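## Task

Use three of the four blocks to form the word "TOP". All three must rest entirely on the mat, in one straight, tightly spaced line. Seen from the spot halfway between the two arm bases, the letters on their upper faces must read left to right and stand upright. The leftover block must end up off the mat. Everything must stay in place without the robot holding it. Finish by releasing the blocks and moving the grippers away.

## Robot and tools

Robot: two 6-joint arms, left_arm and right_arm, each with a parallel two-finger gripper. Their bases are at (+0.067, +0.283, +0.808) m for left_arm and (+0.067, -0.283, +0.808) m for right_arm. The two arms can reach the same joint angles yet put their hands in different places.

Scene frame: the origin sits at table-top height over the centre of the robot's foot. +x points forward over the table, +y to the robot's own left (left_arm's side), and +z up. The table starts near x = +0.15 m. The viewing point for the word is midway between the bases, at about (0.067, 0, 0.808), facing +x. From there, left-to-right runs from +y toward -y. An upright letter most likely has its top toward +x, the far side. Image left and right do not match robot left and right.

execute_actions(actions, pictures): actions holds no entries or exactly one.
- Empty list []: nothing is commanded and the current state comes back.
- Motion: {"rows": [[...]], "steps": n}. n runs from 1 to 15 control steps of 1/30 s each, and defaults to 15. There can be up to 15 rows. Each row is used for one step, and the last row repeats if there are fewer rows than steps.
- Wait: {"steps": n}, with n up to 300 and no rows. It returns once n steps have passed since the previous result.
- pictures (boolean): whether camera images are included. They are included unless you send false.

Each row is one flat list of 14 numbers covering both arms, even when only one arm moves. The first seven belong to left_arm: waist, shoulder, elbow, wrist pitch, wrist yaw, wrist roll, then gripper opening. The next seven are the same for right_arm.

The six joint numbers are absolute target angles in radians, on the same scale as the Joint positions line. They are not offsets. Ranges per arm:
- waist -2.880 to 2.880
- shoulder 0.000 to 3.142
- elbow 0.000 to 3.019
- wrist pitch -1.693 to 1.571
- wrist yaw -1.571 to 1.571
- wrist roll -2.094 to 2.094

A call is rejected, and nothing moves, if any target is more than 0.019 rad outside its range and also farther out than the joint's last reported angle. The true limits may differ from these by up to 0.019 rad. A target past a true limit is cut off at that limit, and the result may say "joint sent to its limit" (possibly about an earlier action). If that line is missing, it does not prove the joint can go farther.

Opening is an absolute value from -1 (closed) to +1 (fully open, a 0.094 m pad gap). Between the ends, the fingers are driven to the point where grip_measured would read the number you send. To hold an object, keep commanding below grip_measured: about 0.03 below gives a firm grip, and a smaller gap gives a lighter one. Each pad pushes up to about 50-62 N, less on thin parts, and can spike briefly on first contact. Readings can be off by about 1 mm of opening.

Motion limits: on every step, each joint's target is held within a set distance of its measured angle. The limits are 0.264 rad for the waist, 0.32 for the shoulder, 0.276 for the elbow, 0.33 for wrist pitch, 0.186 for wrist yaw and 0.522 for wrist roll. If a row would move a gripper more than 70 mm from where it is, that arm's whole set of targets is scaled back. Distant targets therefore need several actions. Between calls the arms keep heading for the last row. They stop once motion has nearly stopped or a step was HELD, and only a new action moves them on. Fingers that are still moving finish their motion.

Result lines:
- State line, `left_arm: …` | `right_arm: …`: each gripper's end_effector_position (m) and end_effector_quat_wxyz in the scene frame. The position is the point between the finger pads, about 1 cm behind the fingertips. Fingers point along the gripper's +z axis and close along its y axis. The printed position can be off, more so at long reach.
- Joint positions / Joint velocities: one block per arm. The six joints come first (rad, rad/s), then the pad gap (m, m/s).
- grip_measured: the measured opening on the command scale.
- HELD: a step on which all or part of your row was not sent.
- "joint command not followed": the clearance check changed or blocked some joint targets.
- MOTOR HOT: a motor has reached 85 °C. At 100 °C an OVER-TEMPERATURE FAULT releases that arm and it drops. Do not hold loads for long, including while you think.

zoom_image(camera, region): an enlarged crop of the latest image. The camera is one of cam_head_left (896x504), cam_head_right (896x504), cam_left_wrist (616x616) or cam_right_wrist (616x616). region is [x0, y0, x1, y1] in pixels from the top-left corner, at most 504x504. Calibration (intrinsics and world-to-camera transforms) is provided. Wrist cameras are fisheye and their poses follow the arm joints.

read_manual(section): returns only licence text ("licences"). It moves nothing.

It cannot be undone. The blocks must already be set and released.

Avoid:
- dropping blocks or letting them slip
- slamming or pushing hard
- letting the arms touch or press on each other, which can end the scene
- pushing anything off the table, which fails the task

Occasional tugs on held parts or nudges to loose blocks can happen, so check the final layout with the cameras before finishing.

Each tool is called after "Emit:" by a JSON object that holds its "op" and its "data", one argument or row to a line.

## Session

Emit:
{"op": "execute_actions", "data": {
  "actions": []
}}

Scene clock: 0.00 s of 7600.00 s.
left_arm: end_effector_position=(+0.5837, +0.4518, +0.2312) grip_measured=+1.000 end_effector_quat_wxyz=(-0.079, +0.364, -0.901, +0.223) | right_arm: end_effector_position=(+0.6493, +0.1212, +0.3838) grip_measured=+1.000 end_effector_quat_wxyz=(+0.097, +0.764, +0.637, -0.037)
Joint positions: left_arm=[-0.977  1.221  1.174  0.823  0.841 -1.24   0.094] | right_arm=[2.84  1.504 1.553 1.173 1.288 0.568 0.094]
Joint velocities: left_arm=[ 0.005  0.015 -0.022 -0.002  0.022 -0.037  0.   ] | right_arm=[-0.005 -0.015  0.012  0.017 -0.125  0.037  0.   ]

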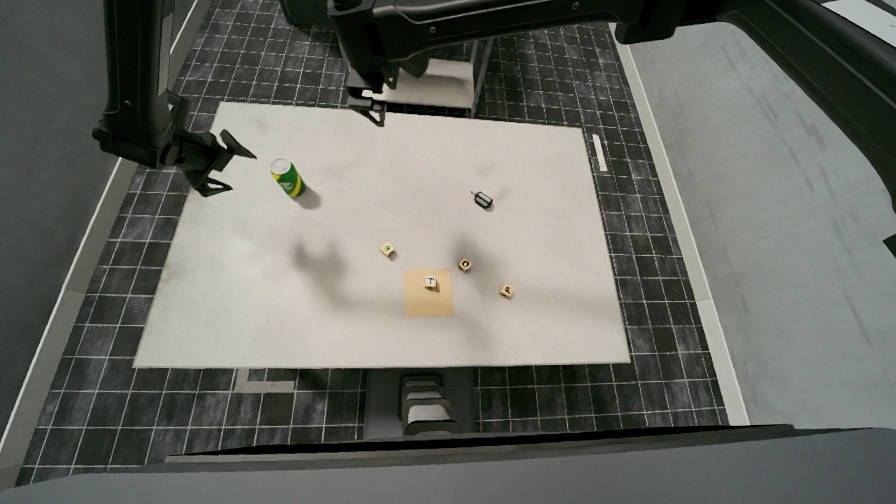

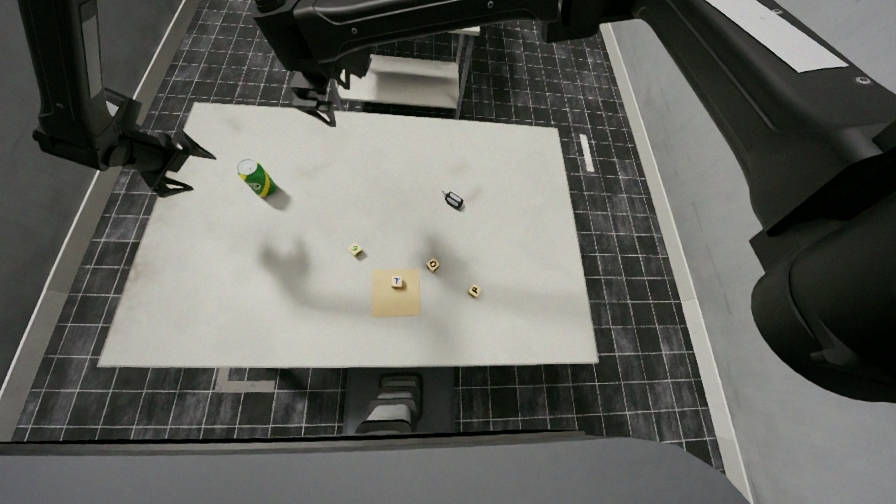

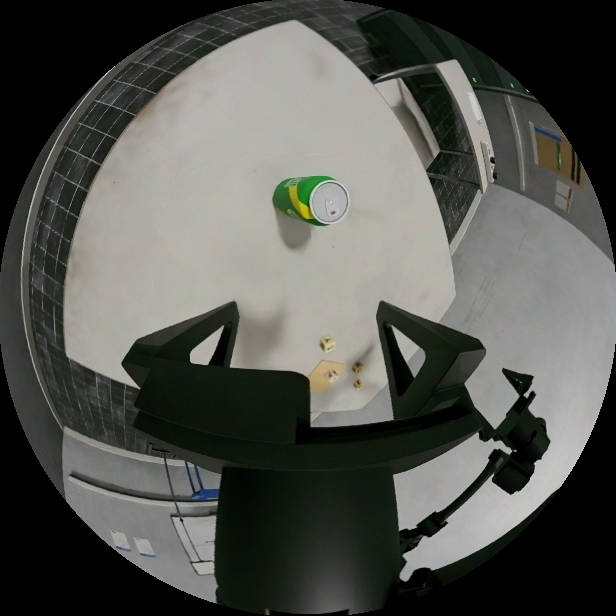

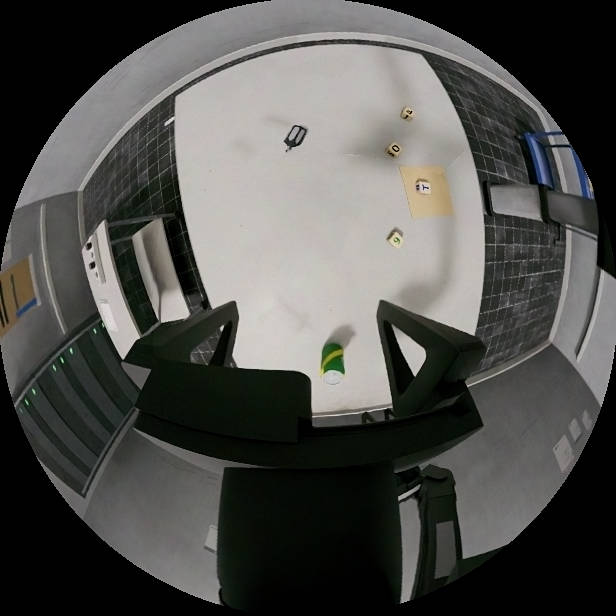

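Emit:
{"op": "zoom_image", "data": {
  "camera": "cam_head_left",
  "region": [360, 220, 540, 330]
}}

Emit:
{"op": "zoom_image", "data": {
  "camera": "cam_head_right",
  "region": [330, 220, 510, 330]
}}

Emit:
{"op": "zoom_image", "data": {
  "camera": "cam_right_wrist",
  "region": [350, 90, 480, 260]
}}

Region (360, 220, 540, 330) of cam_head_left's 896x504 image, scaled by 2.800, with more detail than that image has.

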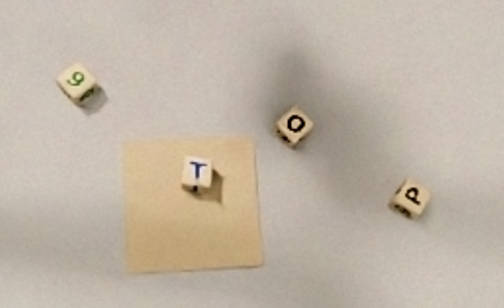

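Region (330, 220, 510, 330) of cam_head_right's 896x504 image, scaled by 2.800, with more detail than that image has.

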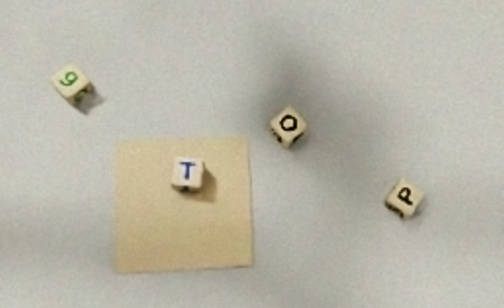

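Region (350, 90, 480, 260) of cam_right_wrist's 616x616 image, scaled by 2.965, with more detail than that image has; it fills the left 385 columns of this view, and the rest is white.

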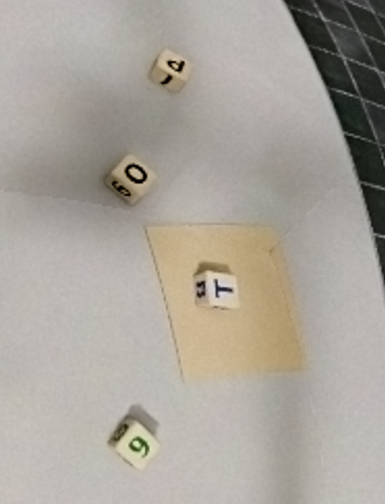

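Emit:
{"op": "zoom_image", "data": {
  "camera": "cam_head_left",
  "region": [395, 250, 485, 320]
}}

Emit:
{"op": "zoom_image", "data": {
  "camera": "cam_head_left",
  "region": [445, 250, 525, 305]
}}

Emit:
{"op": "zoom_image", "data": {
  "camera": "cam_right_wrist",
  "region": [375, 95, 435, 170]
}}

Region (395, 250, 485, 320) of cam_head_left's 896x504 image, scaled by 5.600, with more detail than that image has.

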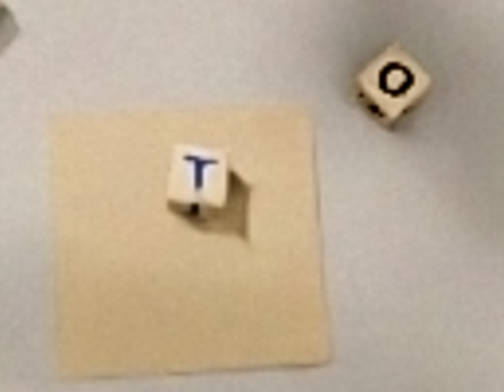

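Region (445, 250, 525, 305) of cam_head_left's 896x504 image, scaled by 6.300, with more detail than that image has; it fills the top 346 rows of this view, and the rest is white.

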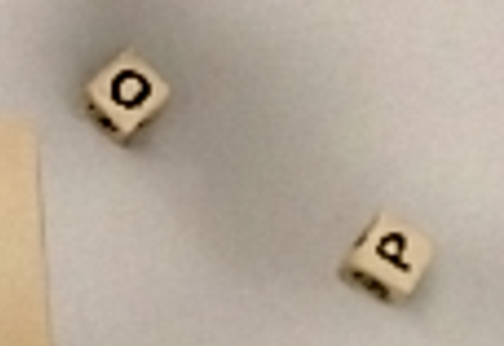

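Region (375, 95, 435, 170) of cam_right_wrist's 616x616 image, scaled by 6.720, with more detail than that image has; it fills the left 403 columns of this view, and the rest is white.

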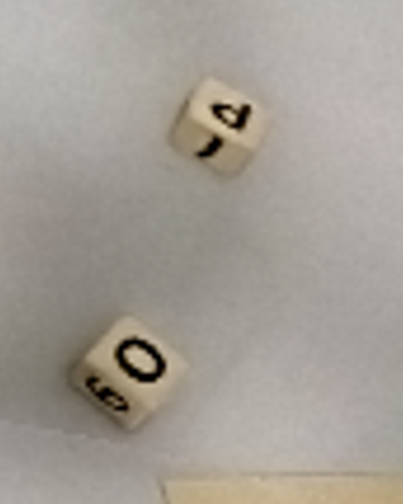

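Emit:
{"op": "execute_actions", "data": {
  "actions": [
    {"rows": [[-0.977, 1.221, 1.174, 0.823, 0.841, -1.24, 1, 2.121, 1.576, 1.234, 0.574, 0.538, 1.53, 1]], "steps": 15}
  ],
  "pictures": false
}}

Emit:
{"op": "execute_actions", "data": {
  "actions": [
    {"steps": 45}
  ]
}}

Scene clock: 120.50 s of 7600.00 s.
left_arm: end_effector_position=(+0.5837, +0.4518, +0.2312) grip_measured=+1.000 end_effector_quat_wxyz=(-0.079, +0.364, -0.901, +0.223) | right_arm: end_effector_position=(+0.4778, +0.1306, +0.2346) grip_measured=+1.000 end_effector_quat_wxyz=(+0.027, +0.665, +0.742, +0.078)
Joint positions: left_arm=[-0.977  1.221  1.174  0.823  0.841 -1.24   0.094] | right_arm=[2.475 1.554 1.305 0.726 0.756 1.077 0.094]
Joint velocities: left_arm=[-0.024 -0.015  0.007 -0.002  0.022  0.007  0.   ] | right_arm=[-1.05   0.181 -0.256 -0.637 -1.062  1.165  0.   ]
Steps of this call (steps 1 to 90: nothing new was sent; then 117.00 s passed at rest; steps 91 to 105: all 15 steps of this action). Readings (joint positions):
91: left_arm=[-0.977 1.221 1.174 0.823 0.841 -1.240] | right_arm=[2.834 1.503 1.544 1.156 1.258 0.593]
92: left_arm=[-0.977 1.221 1.174 0.823 0.841 -1.240] | right_arm=[2.824 1.498 1.528 1.125 1.223 0.624]
94: left_arm=[-0.977 1.221 1.174 0.823 0.841 -1.240] | right_arm=[2.787 1.496 1.488 1.066 1.160 0.685]
98: left_arm=[-0.977 1.221 1.174 0.823 0.841 -1.240] | right_arm=[2.689 1.507 1.402 0.941 1.030 0.812]
105: the state above

Scene clock: 122.00 s of 7600.00 s.
left_arm: end_effector_position=(+0.5837, +0.4518, +0.2312) grip_measured=+1.000 end_effector_quat_wxyz=(-0.079, +0.364, -0.901, +0.223) | right_arm: end_effector_position=(+0.3819, -0.0172, +0.1146) grip_measured=+1.000 end_effector_quat_wxyz=(+0.011, +0.743, +0.670, +0.005)
Joint positions: left_arm=[-0.977  1.221  1.174  0.823  0.841 -1.24   0.094] | right_arm=[2.118 1.585 1.253 0.59  0.542 1.52  0.094]
Joint velocities: left_arm=[-0.005 -0.005 -0.002 -0.002 -0.007 -0.051  0.   ] | right_arm=[-0.015 -0.005 -0.007  0.007  0.037  0.037  0.   ]
Steps of this call (steps 1 to 45: the robot went on to your last target). Readings (joint positions):
1: left_arm=[-0.977 1.221 1.174 0.823 0.841 -1.240] | right_arm=[2.439 1.561 1.296 0.706 0.711 1.115]
2: left_arm=[-0.977 1.221 1.174 0.823 0.841 -1.240] | right_arm=[2.402 1.567 1.289 0.688 0.669 1.151]
4: left_arm=[-0.977 1.221 1.174 0.823 0.841 -1.240] | right_arm=[2.326 1.578 1.279 0.660 0.611 1.214]
8: left_arm=[-0.977 1.221 1.174 0.823 0.841 -1.240] | right_arm=[2.173 1.585 1.262 0.608 0.548 1.362]
45: the state above
All arms were judged still, so your last target was given up. Only a new action makes them travel on or press farther. Fingers that are still opening or closing keep moving.
camera_calibration (this result's frames):
cam_right_wrist: T_world_to_cam=[[-0.994001, 0.108233, -0.0157044, 0.380483], [0.0792671, 0.811903, 0.578386, -0.0822841], [0.0753511, 0.573672, -0.815612, 0.196237], [0, 0, 0, 1]] pos_world=[0.369937, -0.0869498, 0.21362]

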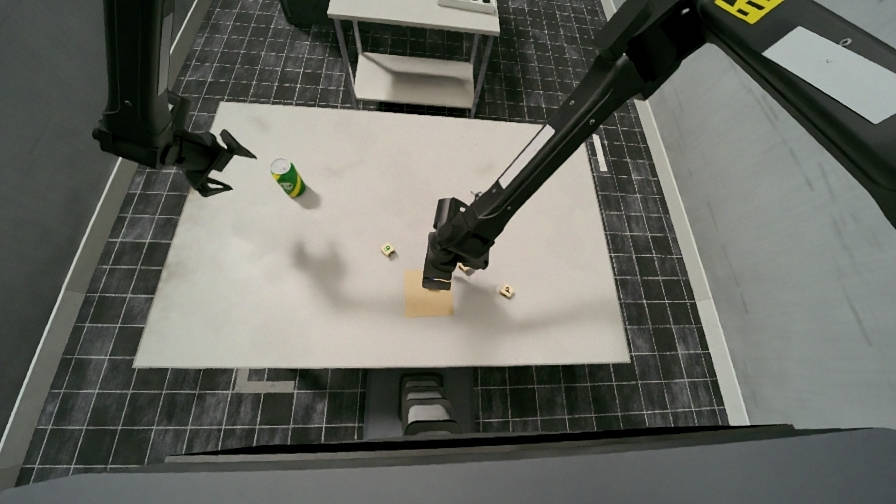

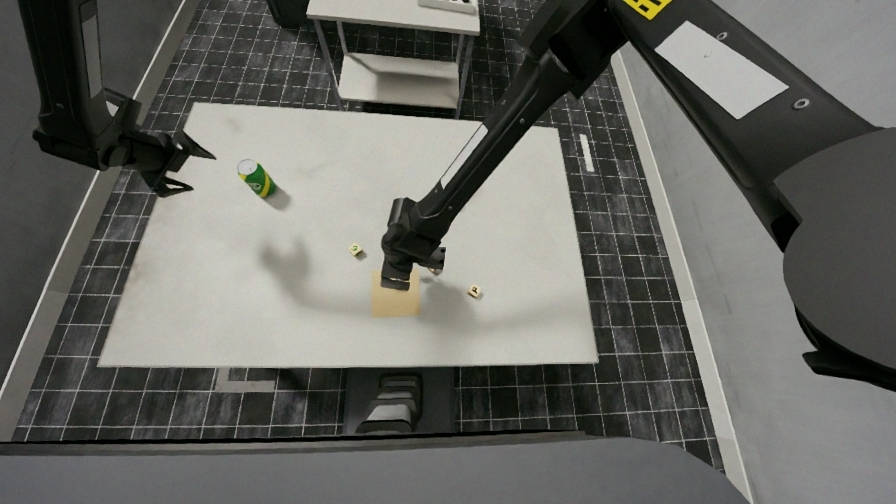

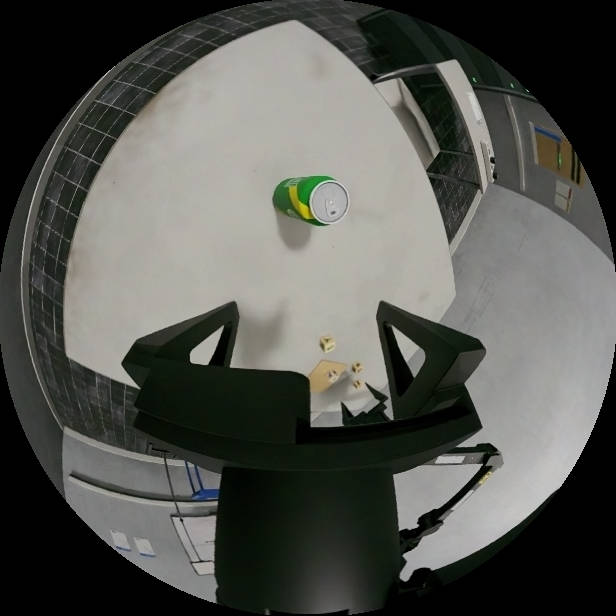

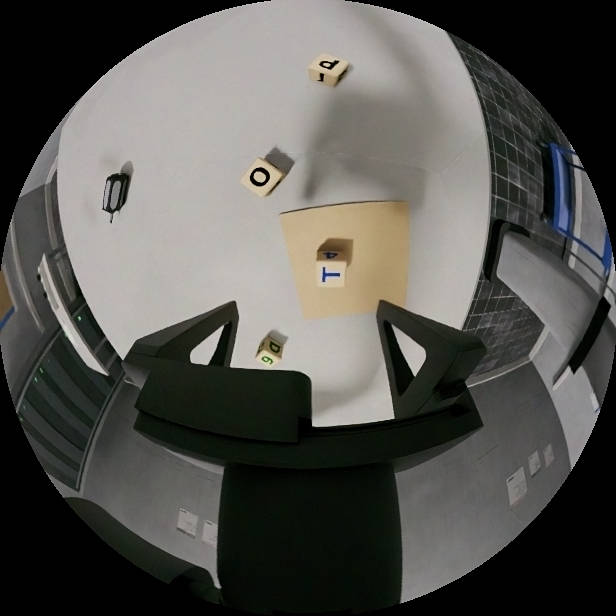

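Emit:
{"op": "zoom_image", "data": {
  "camera": "cam_right_wrist",
  "region": [220, 130, 430, 340]
}}

Emit:
{"op": "zoom_image", "data": {
  "camera": "cam_right_wrist",
  "region": [225, 135, 305, 215]
}}

Region (220, 130, 430, 340) of cam_right_wrist's 616x616 image, scaled by 2.400, with more detail than that image has.

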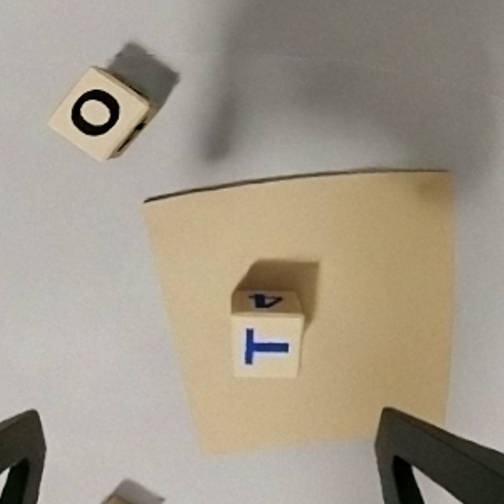

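Region (225, 135, 305, 215) of cam_right_wrist's 616x616 image, scaled by 6.300, with more detail than that image has.

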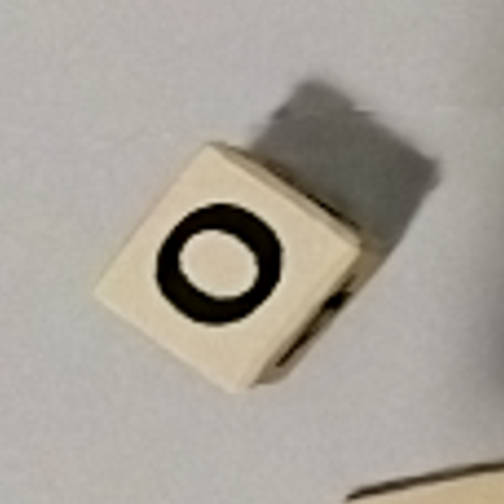

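Emit:
{"op": "zoom_image", "data": {
  "camera": "cam_right_wrist",
  "region": [200, 230, 420, 380]
}}

Region (200, 230, 420, 380) of cam_right_wrist's 616x616 image, scaled by 2.291, with more detail than that image has; it fills the top 344 rows of this view, and the rest is white.

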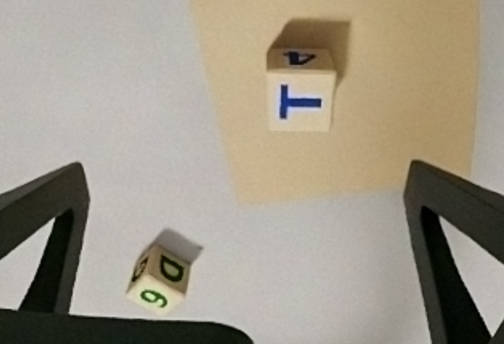

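Emit:
{"op": "execute_actions", "data": {
  "actions": [
    {"rows": [[-0.977, 1.221, 1.174, 0.823, 0.841, -1.24, 1, 2.073, 1.745, 1.46, 0.5, 0.486, 1.555, 1]], "steps": 15}
  ],
  "pictures": false
}}

Emit:
{"op": "execute_actions", "data": {
  "actions": [
    {"steps": 20}
  ]
}}

Scene clock: 222.20 s of 7600.00 s.
left_arm: end_effector_position=(+0.5837, +0.4518, +0.2312) grip_measured=+1.000 end_effector_quat_wxyz=(-0.079, +0.364, -0.901, +0.223) | right_arm: end_effector_position=(+0.3641, +0.0004, +0.0460) grip_measured=+1.000 end_effector_quat_wxyz=(-0.001, +0.743, +0.669, +0.005)
Joint positions: left_arm=[-0.977  1.221  1.174  0.823  0.841 -1.24   0.094] | right_arm=[2.077 1.752 1.47  0.513 0.487 1.544 0.094]
Joint velocities: left_arm=[-0.015 -0.024  0.017 -0.002 -0.081 -0.007  0.   ] | right_arm=[ 0.005 -0.015  0.002 -0.002 -0.022  0.037  0.   ]
Steps of this call (steps 1 to 90: nothing new was sent; then 96.70 s passed at rest; steps 91 to 105: all 15 steps of this action). Readings (joint positions):
91: left_arm=[-0.977 1.221 1.174 0.823 0.841 -1.240] | right_arm=[2.115 1.596 1.273 0.575 0.523 1.524]
92: left_arm=[-0.977 1.221 1.174 0.823 0.841 -1.240] | right_arm=[2.111 1.625 1.328 0.551 0.505 1.529]
94: left_arm=[-0.977 1.221 1.174 0.823 0.841 -1.240] | right_arm=[2.100 1.696 1.444 0.532 0.489 1.534]
98: left_arm=[-0.977 1.221 1.174 0.823 0.841 -1.240] | right_arm=[2.081 1.743 1.476 0.519 0.487 1.540]
105: the state above

Scene clock: 222.87 s of 7600.00 s.
left_arm: end_effector_position=(+0.5837, +0.4518, +0.2312) grip_measured=+1.000 end_effector_quat_wxyz=(-0.079, +0.364, -0.901, +0.223) | right_arm: end_effector_position=(+0.3641, +0.0004, +0.0460) grip_measured=+1.000 end_effector_quat_wxyz=(-0.001, +0.743, +0.669, +0.005)
Joint positions: left_arm=[-0.977  1.221  1.174  0.823  0.841 -1.24   0.094] | right_arm=[2.077 1.752 1.47  0.513 0.487 1.545 0.094]
Joint velocities: left_arm=[-0.015 -0.005 -0.007 -0.012 -0.007  0.037  0.   ] | right_arm=[ 0.005 -0.005 -0.007 -0.012 -0.007 -0.007  0.   ]
Steps of this call (steps 1 to 15: the robot went on to your last target; steps 16 to 20: nothing new was sent). Readings (joint positions):
1: left_arm=[-0.977 1.221 1.174 0.823 0.841 -1.240] | right_arm=[2.077 1.752 1.470 0.513 0.487 1.544]
2: left_arm=[-0.977 1.221 1.174 0.823 0.841 -1.240] | right_arm=[2.077 1.752 1.470 0.513 0.487 1.544]
4: left_arm=[-0.977 1.221 1.174 0.823 0.841 -1.240] | right_arm=[2.077 1.752 1.470 0.513 0.487 1.545]
8: left_arm=[-0.977 1.221 1.174 0.823 0.841 -1.240] | right_arm=[2.077 1.752 1.470 0.513 0.487 1.545]
20: the state above
All arms were judged still, so your last target was given up. Only a new action makes them travel on or press farther. Fingers that are still opening or closing keep moving.
camera_calibration (this result's frames):
cam_right_wrist: T_world_to_cam=[[-0.993859, 0.110606, 0.00316392, 0.358879], [0.091049, 0.801207, 0.591419, -0.0604063], [0.0628798, 0.588076, -0.806358, 0.135641], [0, 0, 0, 1]] pos_world=[0.353646, -0.0710633, 0.143965]

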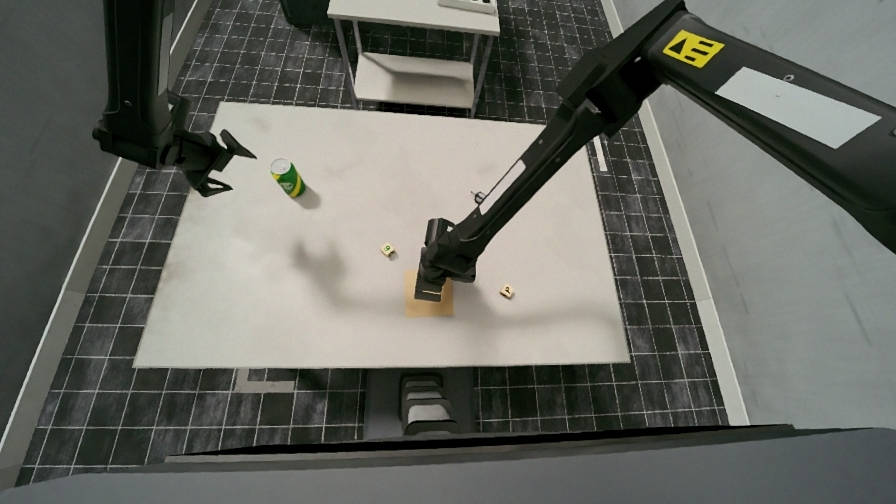

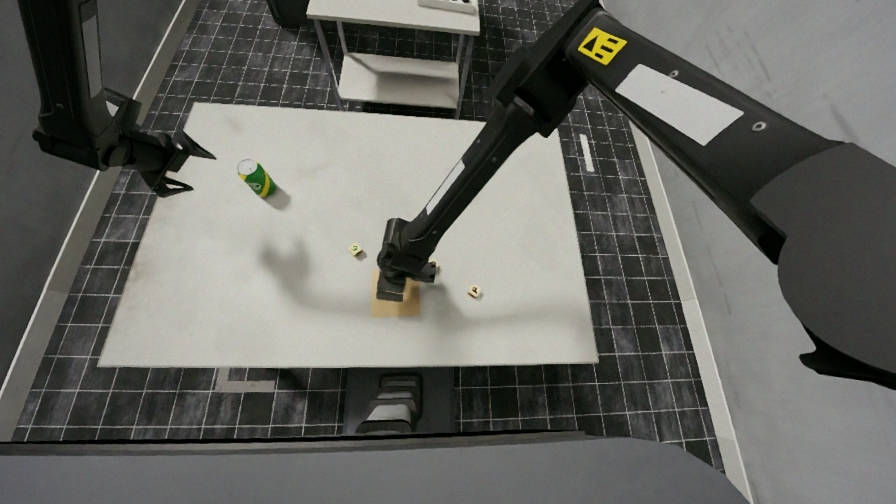

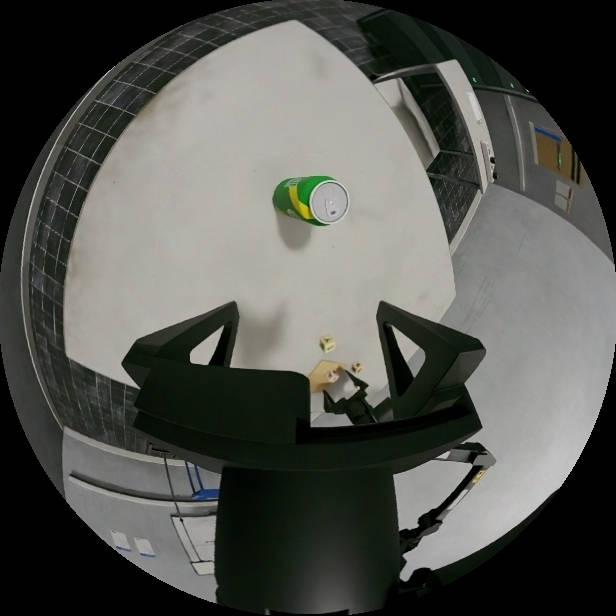

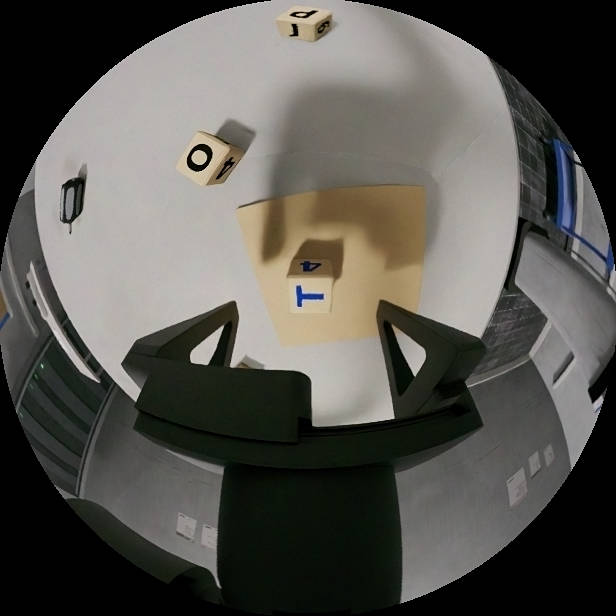

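Emit:
{"op": "zoom_image", "data": {
  "camera": "cam_right_wrist",
  "region": [220, 220, 400, 360]
}}

Region (220, 220, 400, 360) of cam_right_wrist's 616x616 image, scaled by 2.800, with more detail than that image has.

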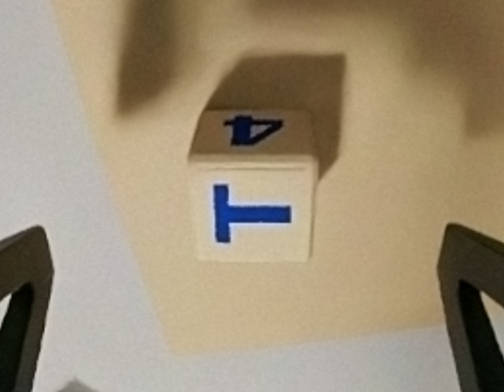

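Emit:
{"op": "execute_actions", "data": {
  "actions": [
    {"rows": [[-0.977, 1.221, 1.174, 0.823, 0.841, -1.24, 1, 2.0724, 1.7463, 1.4621, 0.499, 0.4856, 1.5551, 0.9], [-0.977, 1.221, 1.174, 0.823, 0.841, -1.24, 1, 2.0704, 1.7502, 1.4682, 0.4962, 0.4843, 1.5556, 0.8], [-0.977, 1.221, 1.174, 0.823, 0.841, -1.24, 1, 2.0674, 1.7563, 1.4777, 0.4918, 0.4823, 1.5562, 0.7], [-0.977, 1.221, 1.174, 0.823, 0.841, -1.24, 1, 2.0637, 1.764, 1.4897, 0.4862, 0.4798, 1.5571, 0.6], [-0.977, 1.221, 1.174, 0.823, 0.841, -1.24, 1, 2.0595, 1.7725, 1.503, 0.48, 0.477, 1.558, 0.5], [-0.977, 1.221, 1.174, 0.823, 0.841, -1.24, 1, 2.0553, 1.781, 1.5163, 0.4738, 0.4742, 1.5589, 0.4], [-0.977, 1.221, 1.174, 0.823, 0.841, -1.24, 1, 2.0516, 1.7887, 1.5283, 0.4682, 0.4717, 1.5598, 0.3], [-0.977, 1.221, 1.174, 0.823, 0.841, -1.24, 1, 2.0486, 1.7948, 1.5378, 0.4638, 0.4697, 1.5604, 0.2], [-0.977, 1.221, 1.174, 0.823, 0.841, -1.24, 1, 2.0466, 1.7987, 1.5439, 0.461, 0.4684, 1.5609, 0.1], [-0.977, 1.221, 1.174, 0.823, 0.841, -1.24, 1, 2.046, 1.8, 1.546, 0.46, 0.468, 1.561, 0.1]], "steps": 15}
  ]
}}

Scene clock: 254.00 s of 7600.00 s.
left_arm: end_effector_position=(+0.5837, +0.4518, +0.2312) grip_measured=+1.000 end_effector_quat_wxyz=(-0.079, +0.364, -0.901, +0.223) | right_arm: end_effector_position=(+0.3725, -0.0048, +0.0235) grip_measured=+0.102 end_effector_quat_wxyz=(+0.004, +0.745, +0.667, +0.005)
Joint positions: left_arm=[-0.977  1.221  1.174  0.823  0.841 -1.24   0.094] | right_arm=[2.055 1.786 1.547 0.477 0.472 1.55  0.052]
Joint velocities: left_arm=[-0.005 -0.005  0.017 -0.017 -0.037  0.022  0.   ] | right_arm=[-0.034  0.024 -0.002 -0.017 -0.037 -0.007 -0.001]
Steps of this call (steps 1 to 90: nothing new was sent; then 27.63 s passed at rest; steps 91 to 105: all 15 steps of this action). Readings (joint positions):
91: left_arm=[-0.977 1.221 1.174 0.823 0.841 -1.240] | right_arm=[2.077 1.752 1.470 0.513 0.487 1.545]
92: left_arm=[-0.977 1.221 1.174 0.823 0.841 -1.240] | right_arm=[2.077 1.752 1.470 0.513 0.487 1.545]
94: left_arm=[-0.977 1.221 1.174 0.823 0.841 -1.240] | right_arm=[2.077 1.752 1.473 0.509 0.486 1.546]
98: left_arm=[-0.977 1.221 1.174 0.823 0.841 -1.240] | right_arm=[2.072 1.768 1.515 0.490 0.476 1.548]
105: the state above
camera_calibration (this result's frames):
cam_right_wrist: T_world_to_cam=[[-0.993365, 0.114875, -0.00545924, 0.367932], [0.0898854, 0.80513, 0.586248, -0.0431393], [0.0717407, 0.581867, -0.810114, 0.116797], [0, 0, 0, 1]] pos_world=[0.36099, -0.0754938, 0.121918]

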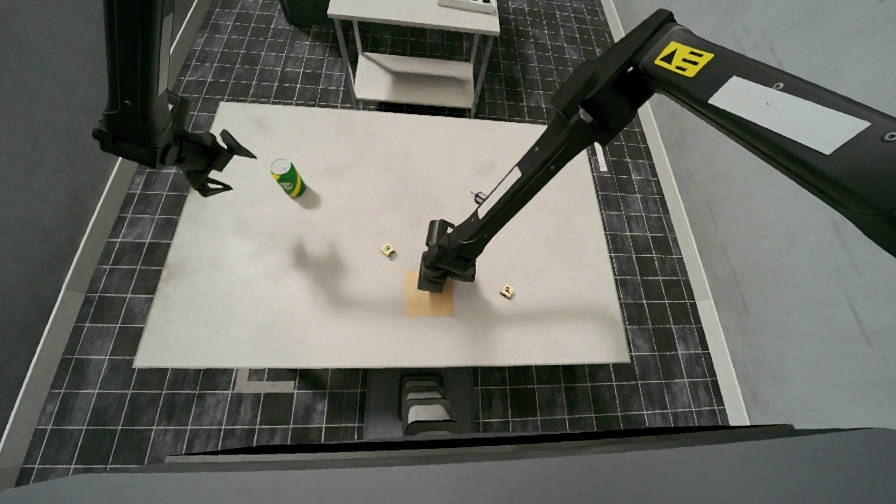

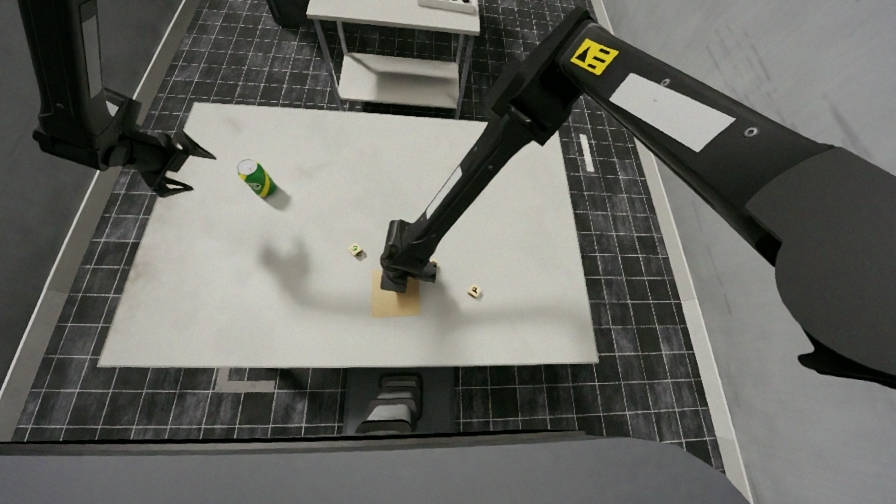

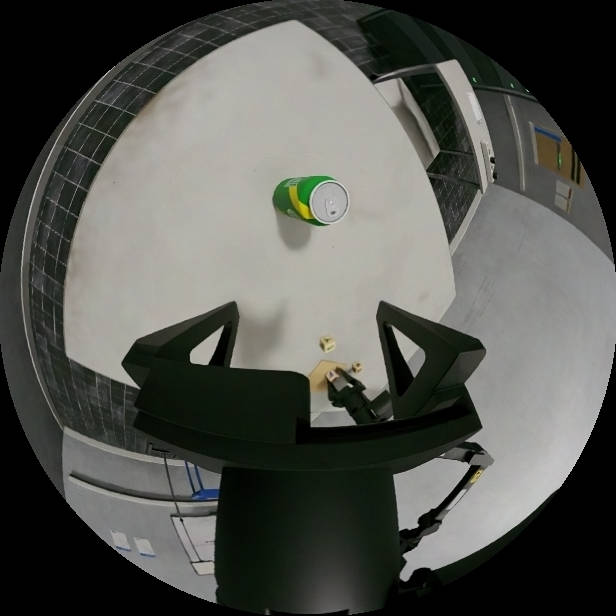

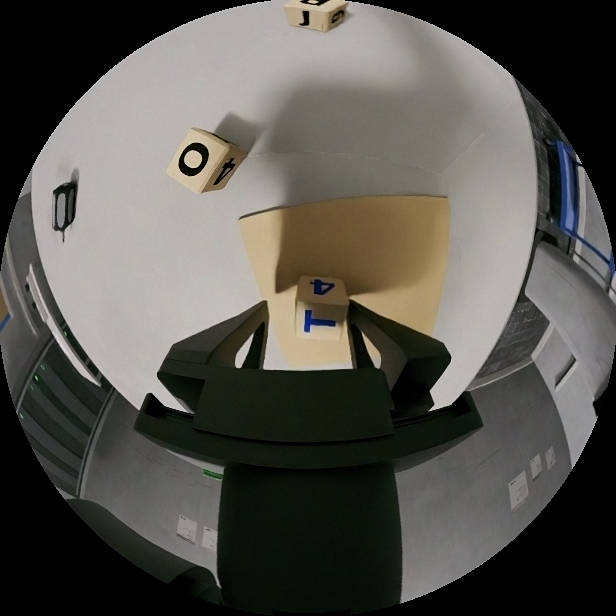

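Emit:
{"op": "execute_actions", "data": {
  "actions": [
    {"rows": [[-0.977, 1.221, 1.174, 0.823, 0.841, -1.24, 1, 2.044, 1.807, 1.549, 0.458, 0.467, 1.561, 0.1], [-0.977, 1.221, 1.174, 0.823, 0.841, -1.24, 1, 2.043, 1.812, 1.552, 0.457, 0.466, 1.561, 0.1], [-0.977, 1.221, 1.174, 0.823, 0.841, -1.24, 1, 2.042, 1.817, 1.554, 0.456, 0.465, 1.561, 0.1], [-0.977, 1.221, 1.174, 0.823, 0.841, -1.24, 1, 2.041, 1.82, 1.556, 0.456, 0.465, 1.561, 0.1]], "steps": 15}
  ]
}}

Scene clock: 259.83 s of 7600.00 s.
left_arm: end_effector_position=(+0.5837, +0.4518, +0.2312) grip_measured=+1.000 end_effector_quat_wxyz=(-0.079, +0.364, -0.901, +0.223) | right_arm: end_effector_position=(+0.3555, -0.0014, +0.0186) grip_measured=+0.102 end_effector_quat_wxyz=(-0.004, +0.741, +0.671, -0.002)
Joint positions: left_arm=[-0.977  1.221  1.174  0.823  0.841 -1.24   0.094] | right_arm=[2.053 1.812 1.555 0.472 0.47  1.551 0.052]
Joint velocities: left_arm=[ 0.005 -0.015  0.007 -0.017 -0.066 -0.066  0.   ] | right_arm=[ 0.005 -0.005  0.002 -0.002 -0.022 -0.007 -0.001]
Steps of this call (steps 1 to 15: the robot went on to your last target; steps 16 to 90: nothing new was sent; then 2.33 s passed at rest; steps 91 to 105: all 15 steps of this action). Readings (joint positions):
91: left_arm=[-0.977 1.221 1.174 0.823 0.841 -1.240] | right_arm=[2.053 1.789 1.547 0.476 0.472 1.551]
92: left_arm=[-0.977 1.221 1.174 0.823 0.841 -1.240] | right_arm=[2.053 1.789 1.547 0.476 0.471 1.551]
94: left_arm=[-0.977 1.221 1.174 0.823 0.841 -1.240] | right_arm=[2.053 1.794 1.551 0.475 0.470 1.551]
98: left_arm=[-0.977 1.221 1.174 0.823 0.841 -1.240] | right_arm=[2.053 1.804 1.555 0.473 0.470 1.551]
105: the state above
camera_calibration (this result's frames):
cam_right_wrist: T_world_to_cam=[[-0.994402, 0.104532, 0.0153943, 0.350569], [0.0936346, 0.804327, 0.586763, -0.0427934], [0.0489534, 0.58492, -0.809612, 0.120115], [0, 0, 0, 1]] pos_world=[0.346734, -0.0724833, 0.116959]

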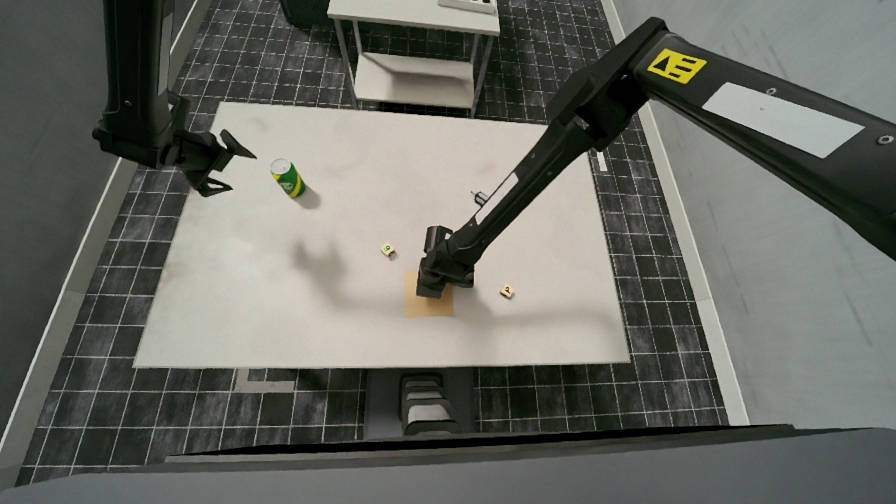

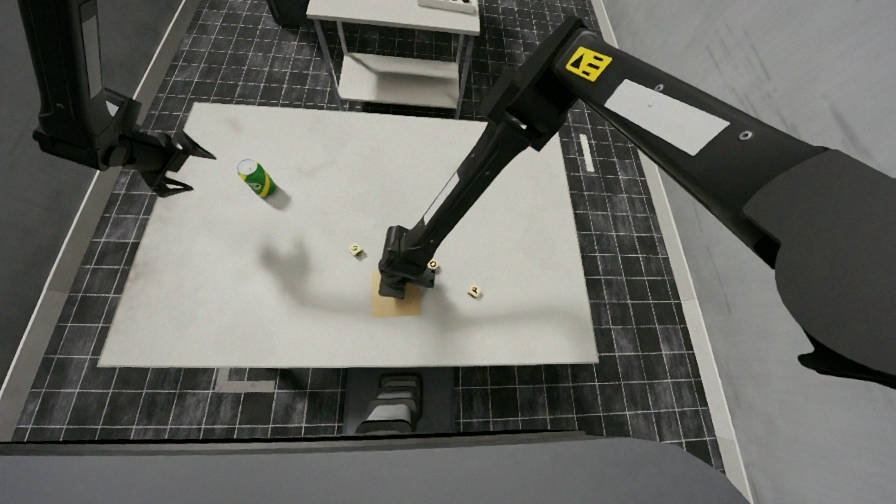

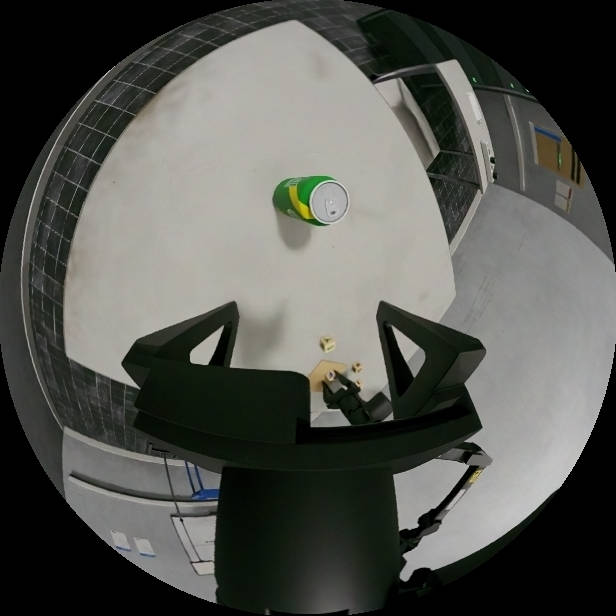

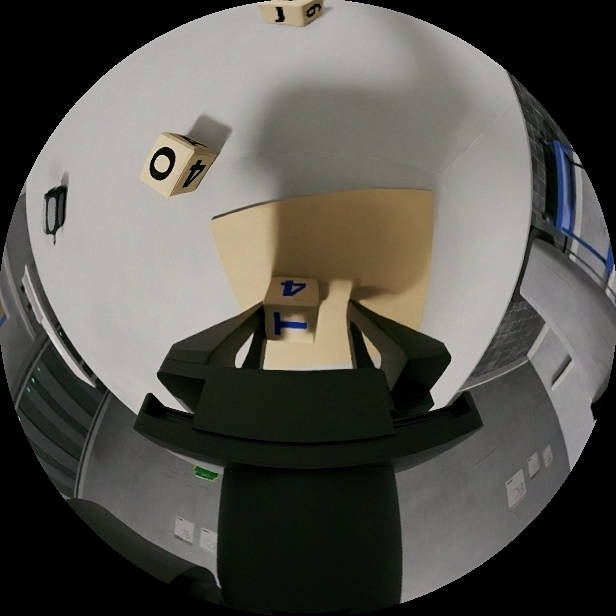

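Emit:
{"op": "execute_actions", "data": {
  "actions": [
    {"rows": [[-0.977, 1.221, 1.174, 0.823, 0.841, -1.24, 1, 2.041, 1.815, 1.56, 0.456, 0.465, 1.561, 0.1], [-0.977, 1.221, 1.174, 0.823, 0.841, -1.24, 1, 2.041, 1.815, 1.563, 0.456, 0.465, 1.561, 0.1], [-0.977, 1.221, 1.174, 0.823, 0.841, -1.24, 1, 2.041, 1.815, 1.566, 0.456, 0.465, 1.561, 0.1], [-0.977, 1.221, 1.174, 0.823, 0.841, -1.24, 1, 2.041, 1.815, 1.567, 0.456, 0.465, 1.561, 0.1], [-0.977, 1.221, 1.174, 0.823, 0.841, -1.24, 1, 2.041, 1.815, 1.567, 0.456, 0.465, 1.561, 0.05], [-0.977, 1.221, 1.174, 0.823, 0.841, -1.24, 1, 2.041, 1.815, 1.567, 0.456, 0.465, 1.561, 0.0], [-0.977, 1.221, 1.174, 0.823, 0.841, -1.24, 1, 2.041, 1.815, 1.567, 0.456, 0.465, 1.561, -0.06], [-0.977, 1.221, 1.174, 0.823, 0.841, -1.24, 1, 2.041, 1.815, 1.567, 0.456, 0.465, 1.561, -0.12], [-0.977, 1.221, 1.174, 0.823, 0.841, -1.24, 1, 2.041, 1.815, 1.567, 0.456, 0.465, 1.561, -0.18], [-0.977, 1.221, 1.174, 0.823, 0.841, -1.24, 1, 2.041, 1.815, 1.567, 0.456, 0.465, 1.561, -0.24], [-0.977, 1.221, 1.174, 0.823, 0.841, -1.24, 1, 2.041, 1.815, 1.567, 0.456, 0.465, 1.561, -0.29], [-0.977, 1.221, 1.174, 0.823, 0.841, -1.24, 1, 2.041, 1.815, 1.567, 0.456, 0.465, 1.561, -0.33], [-0.977, 1.221, 1.174, 0.823, 0.841, -1.24, 1, 2.041, 1.815, 1.567, 0.456, 0.465, 1.561, -0.36], [-0.977, 1.221, 1.174, 0.823, 0.841, -1.24, 1, 2.041, 1.815, 1.567, 0.456, 0.465, 1.561, -0.38], [-0.977, 1.221, 1.174, 0.823, 0.841, -1.24, 1, 2.041, 1.815, 1.567, 0.456, 0.465, 1.561, -0.4]], "steps": 15}
  ],
  "pictures": false
}}

Emit:
{"op": "execute_actions", "data": {
  "actions": [
    {"steps": 10}
  ]
}}

Scene clock: 270.83 s of 7600.00 s.
left_arm: end_effector_position=(+0.5837, +0.4518, +0.2312) grip_measured=+1.000 end_effector_quat_wxyz=(-0.079, +0.364, -0.901, +0.223) | right_arm: end_effector_position=(+0.3618, -0.0013, +0.0169) grip_measured=-0.372 end_effector_quat_wxyz=(-0.000, +0.743, +0.669, +0.002)
Joint positions: left_arm=[-0.977  1.221  1.174  0.823  0.841 -1.24   0.094] | right_arm=[2.053 1.812 1.566 0.472 0.47  1.551 0.03 ]
Joint velocities: left_arm=[-0.015 -0.005  0.017 -0.002 -0.022 -0.037  0.   ] | right_arm=[-0.005 -0.005 -0.002 -0.017  0.051 -0.066 -0.   ]
Steps of this call (steps 1 to 15: the robot went on to your last target; steps 16 to 90: nothing new was sent; then 7.50 s passed at rest; steps 91 to 105: all 15 steps of this action). Readings (joint positions):
91: left_arm=[-0.977 1.221 1.174 0.823 0.841 -1.240] | right_arm=[2.053 1.812 1.555 0.472 0.470 1.551]
92: left_arm=[-0.977 1.221 1.174 0.823 0.841 -1.240] | right_arm=[2.053 1.812 1.555 0.472 0.470 1.551]
94: left_arm=[-0.977 1.221 1.174 0.823 0.841 -1.240] | right_arm=[2.053 1.812 1.558 0.472 0.470 1.551]
98: left_arm=[-0.977 1.221 1.174 0.823 0.841 -1.240] | right_arm=[2.053 1.812 1.565 0.472 0.470 1.551]
105: the state above

Scene clock: 271.17 s of 7600.00 s.
left_arm: end_effector_position=(+0.5837, +0.4518, +0.2312) grip_measured=+1.000 end_effector_quat_wxyz=(-0.079, +0.364, -0.901, +0.223) | right_arm: end_effector_position=(+0.3618, -0.0013, +0.0169) grip_measured=-0.372 end_effector_quat_wxyz=(-0.000, +0.743, +0.669, +0.002)
Joint positions: left_arm=[-0.977  1.221  1.174  0.823  0.841 -1.24   0.094] | right_arm=[2.053 1.812 1.566 0.472 0.47  1.551 0.03 ]
Joint velocities: left_arm=[ 0.005 -0.005 -0.007 -0.012 -0.022 -0.066  0.   ] | right_arm=[-0.005 -0.015  0.002  0.017  0.037  0.037 -0.   ]
Steps of this call (steps 1 to 10: the robot went on to your last target). Readings (joint positions):
1: left_arm=[-0.977 1.221 1.174 0.823 0.841 -1.240] | right_arm=[2.053 1.812 1.566 0.472 0.470 1.551]
2: left_arm=[-0.977 1.221 1.174 0.823 0.841 -1.240] | right_arm=[2.053 1.812 1.566 0.472 0.470 1.551]
4: left_arm=[-0.977 1.221 1.174 0.823 0.841 -1.240] | right_arm=[2.053 1.812 1.566 0.472 0.470 1.551]
8: left_arm=[-0.977 1.221 1.174 0.823 0.841 -1.240] | right_arm=[2.053 1.812 1.566 0.472 0.470 1.551]
10: the state above
camera_calibration (this result's frames):
cam_right_wrist: T_world_to_cam=[[-0.993966, 0.109545, 0.0055429, 0.356897], [0.0919435, 0.80457, 0.586697, -0.0418429], [0.0598101, 0.583667, -0.809788, 0.114414], [0, 0, 0, 1]] pos_world=[0.351748, -0.0722103, 0.115222]

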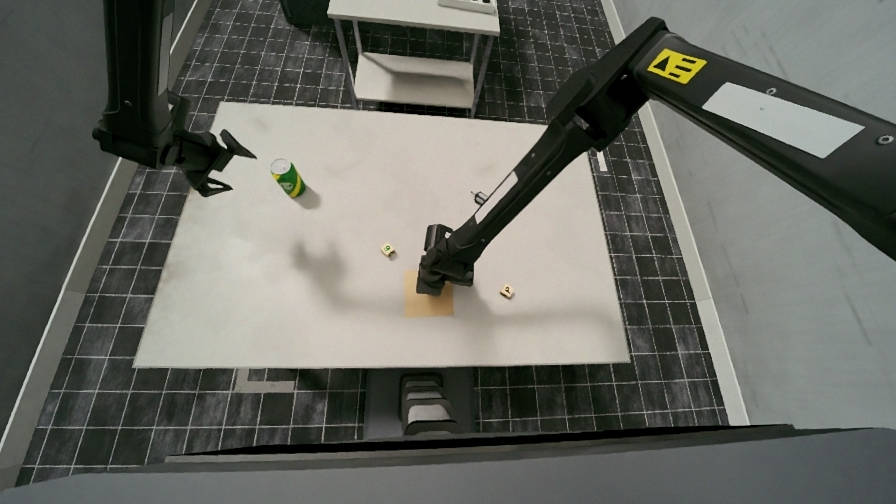

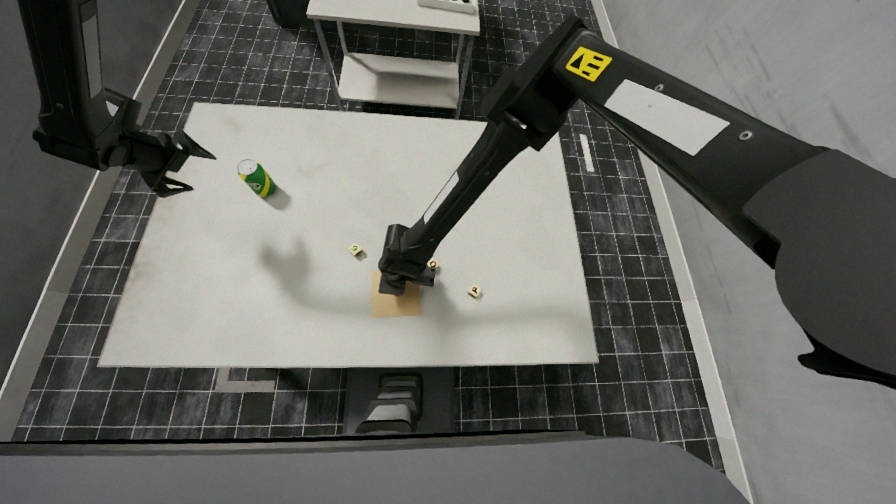

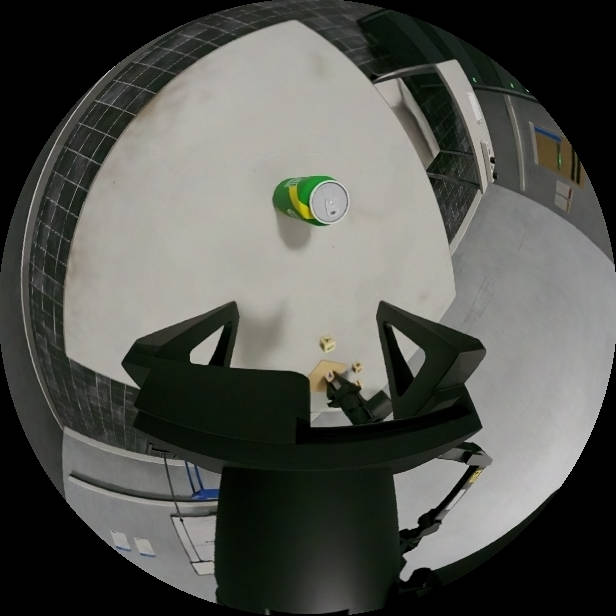

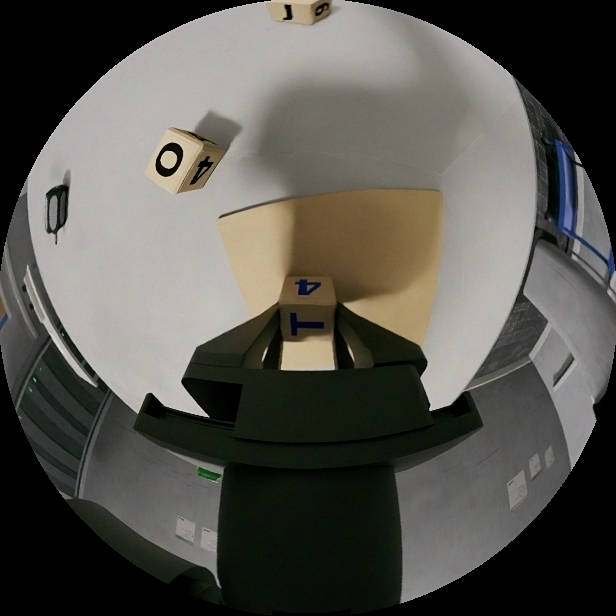

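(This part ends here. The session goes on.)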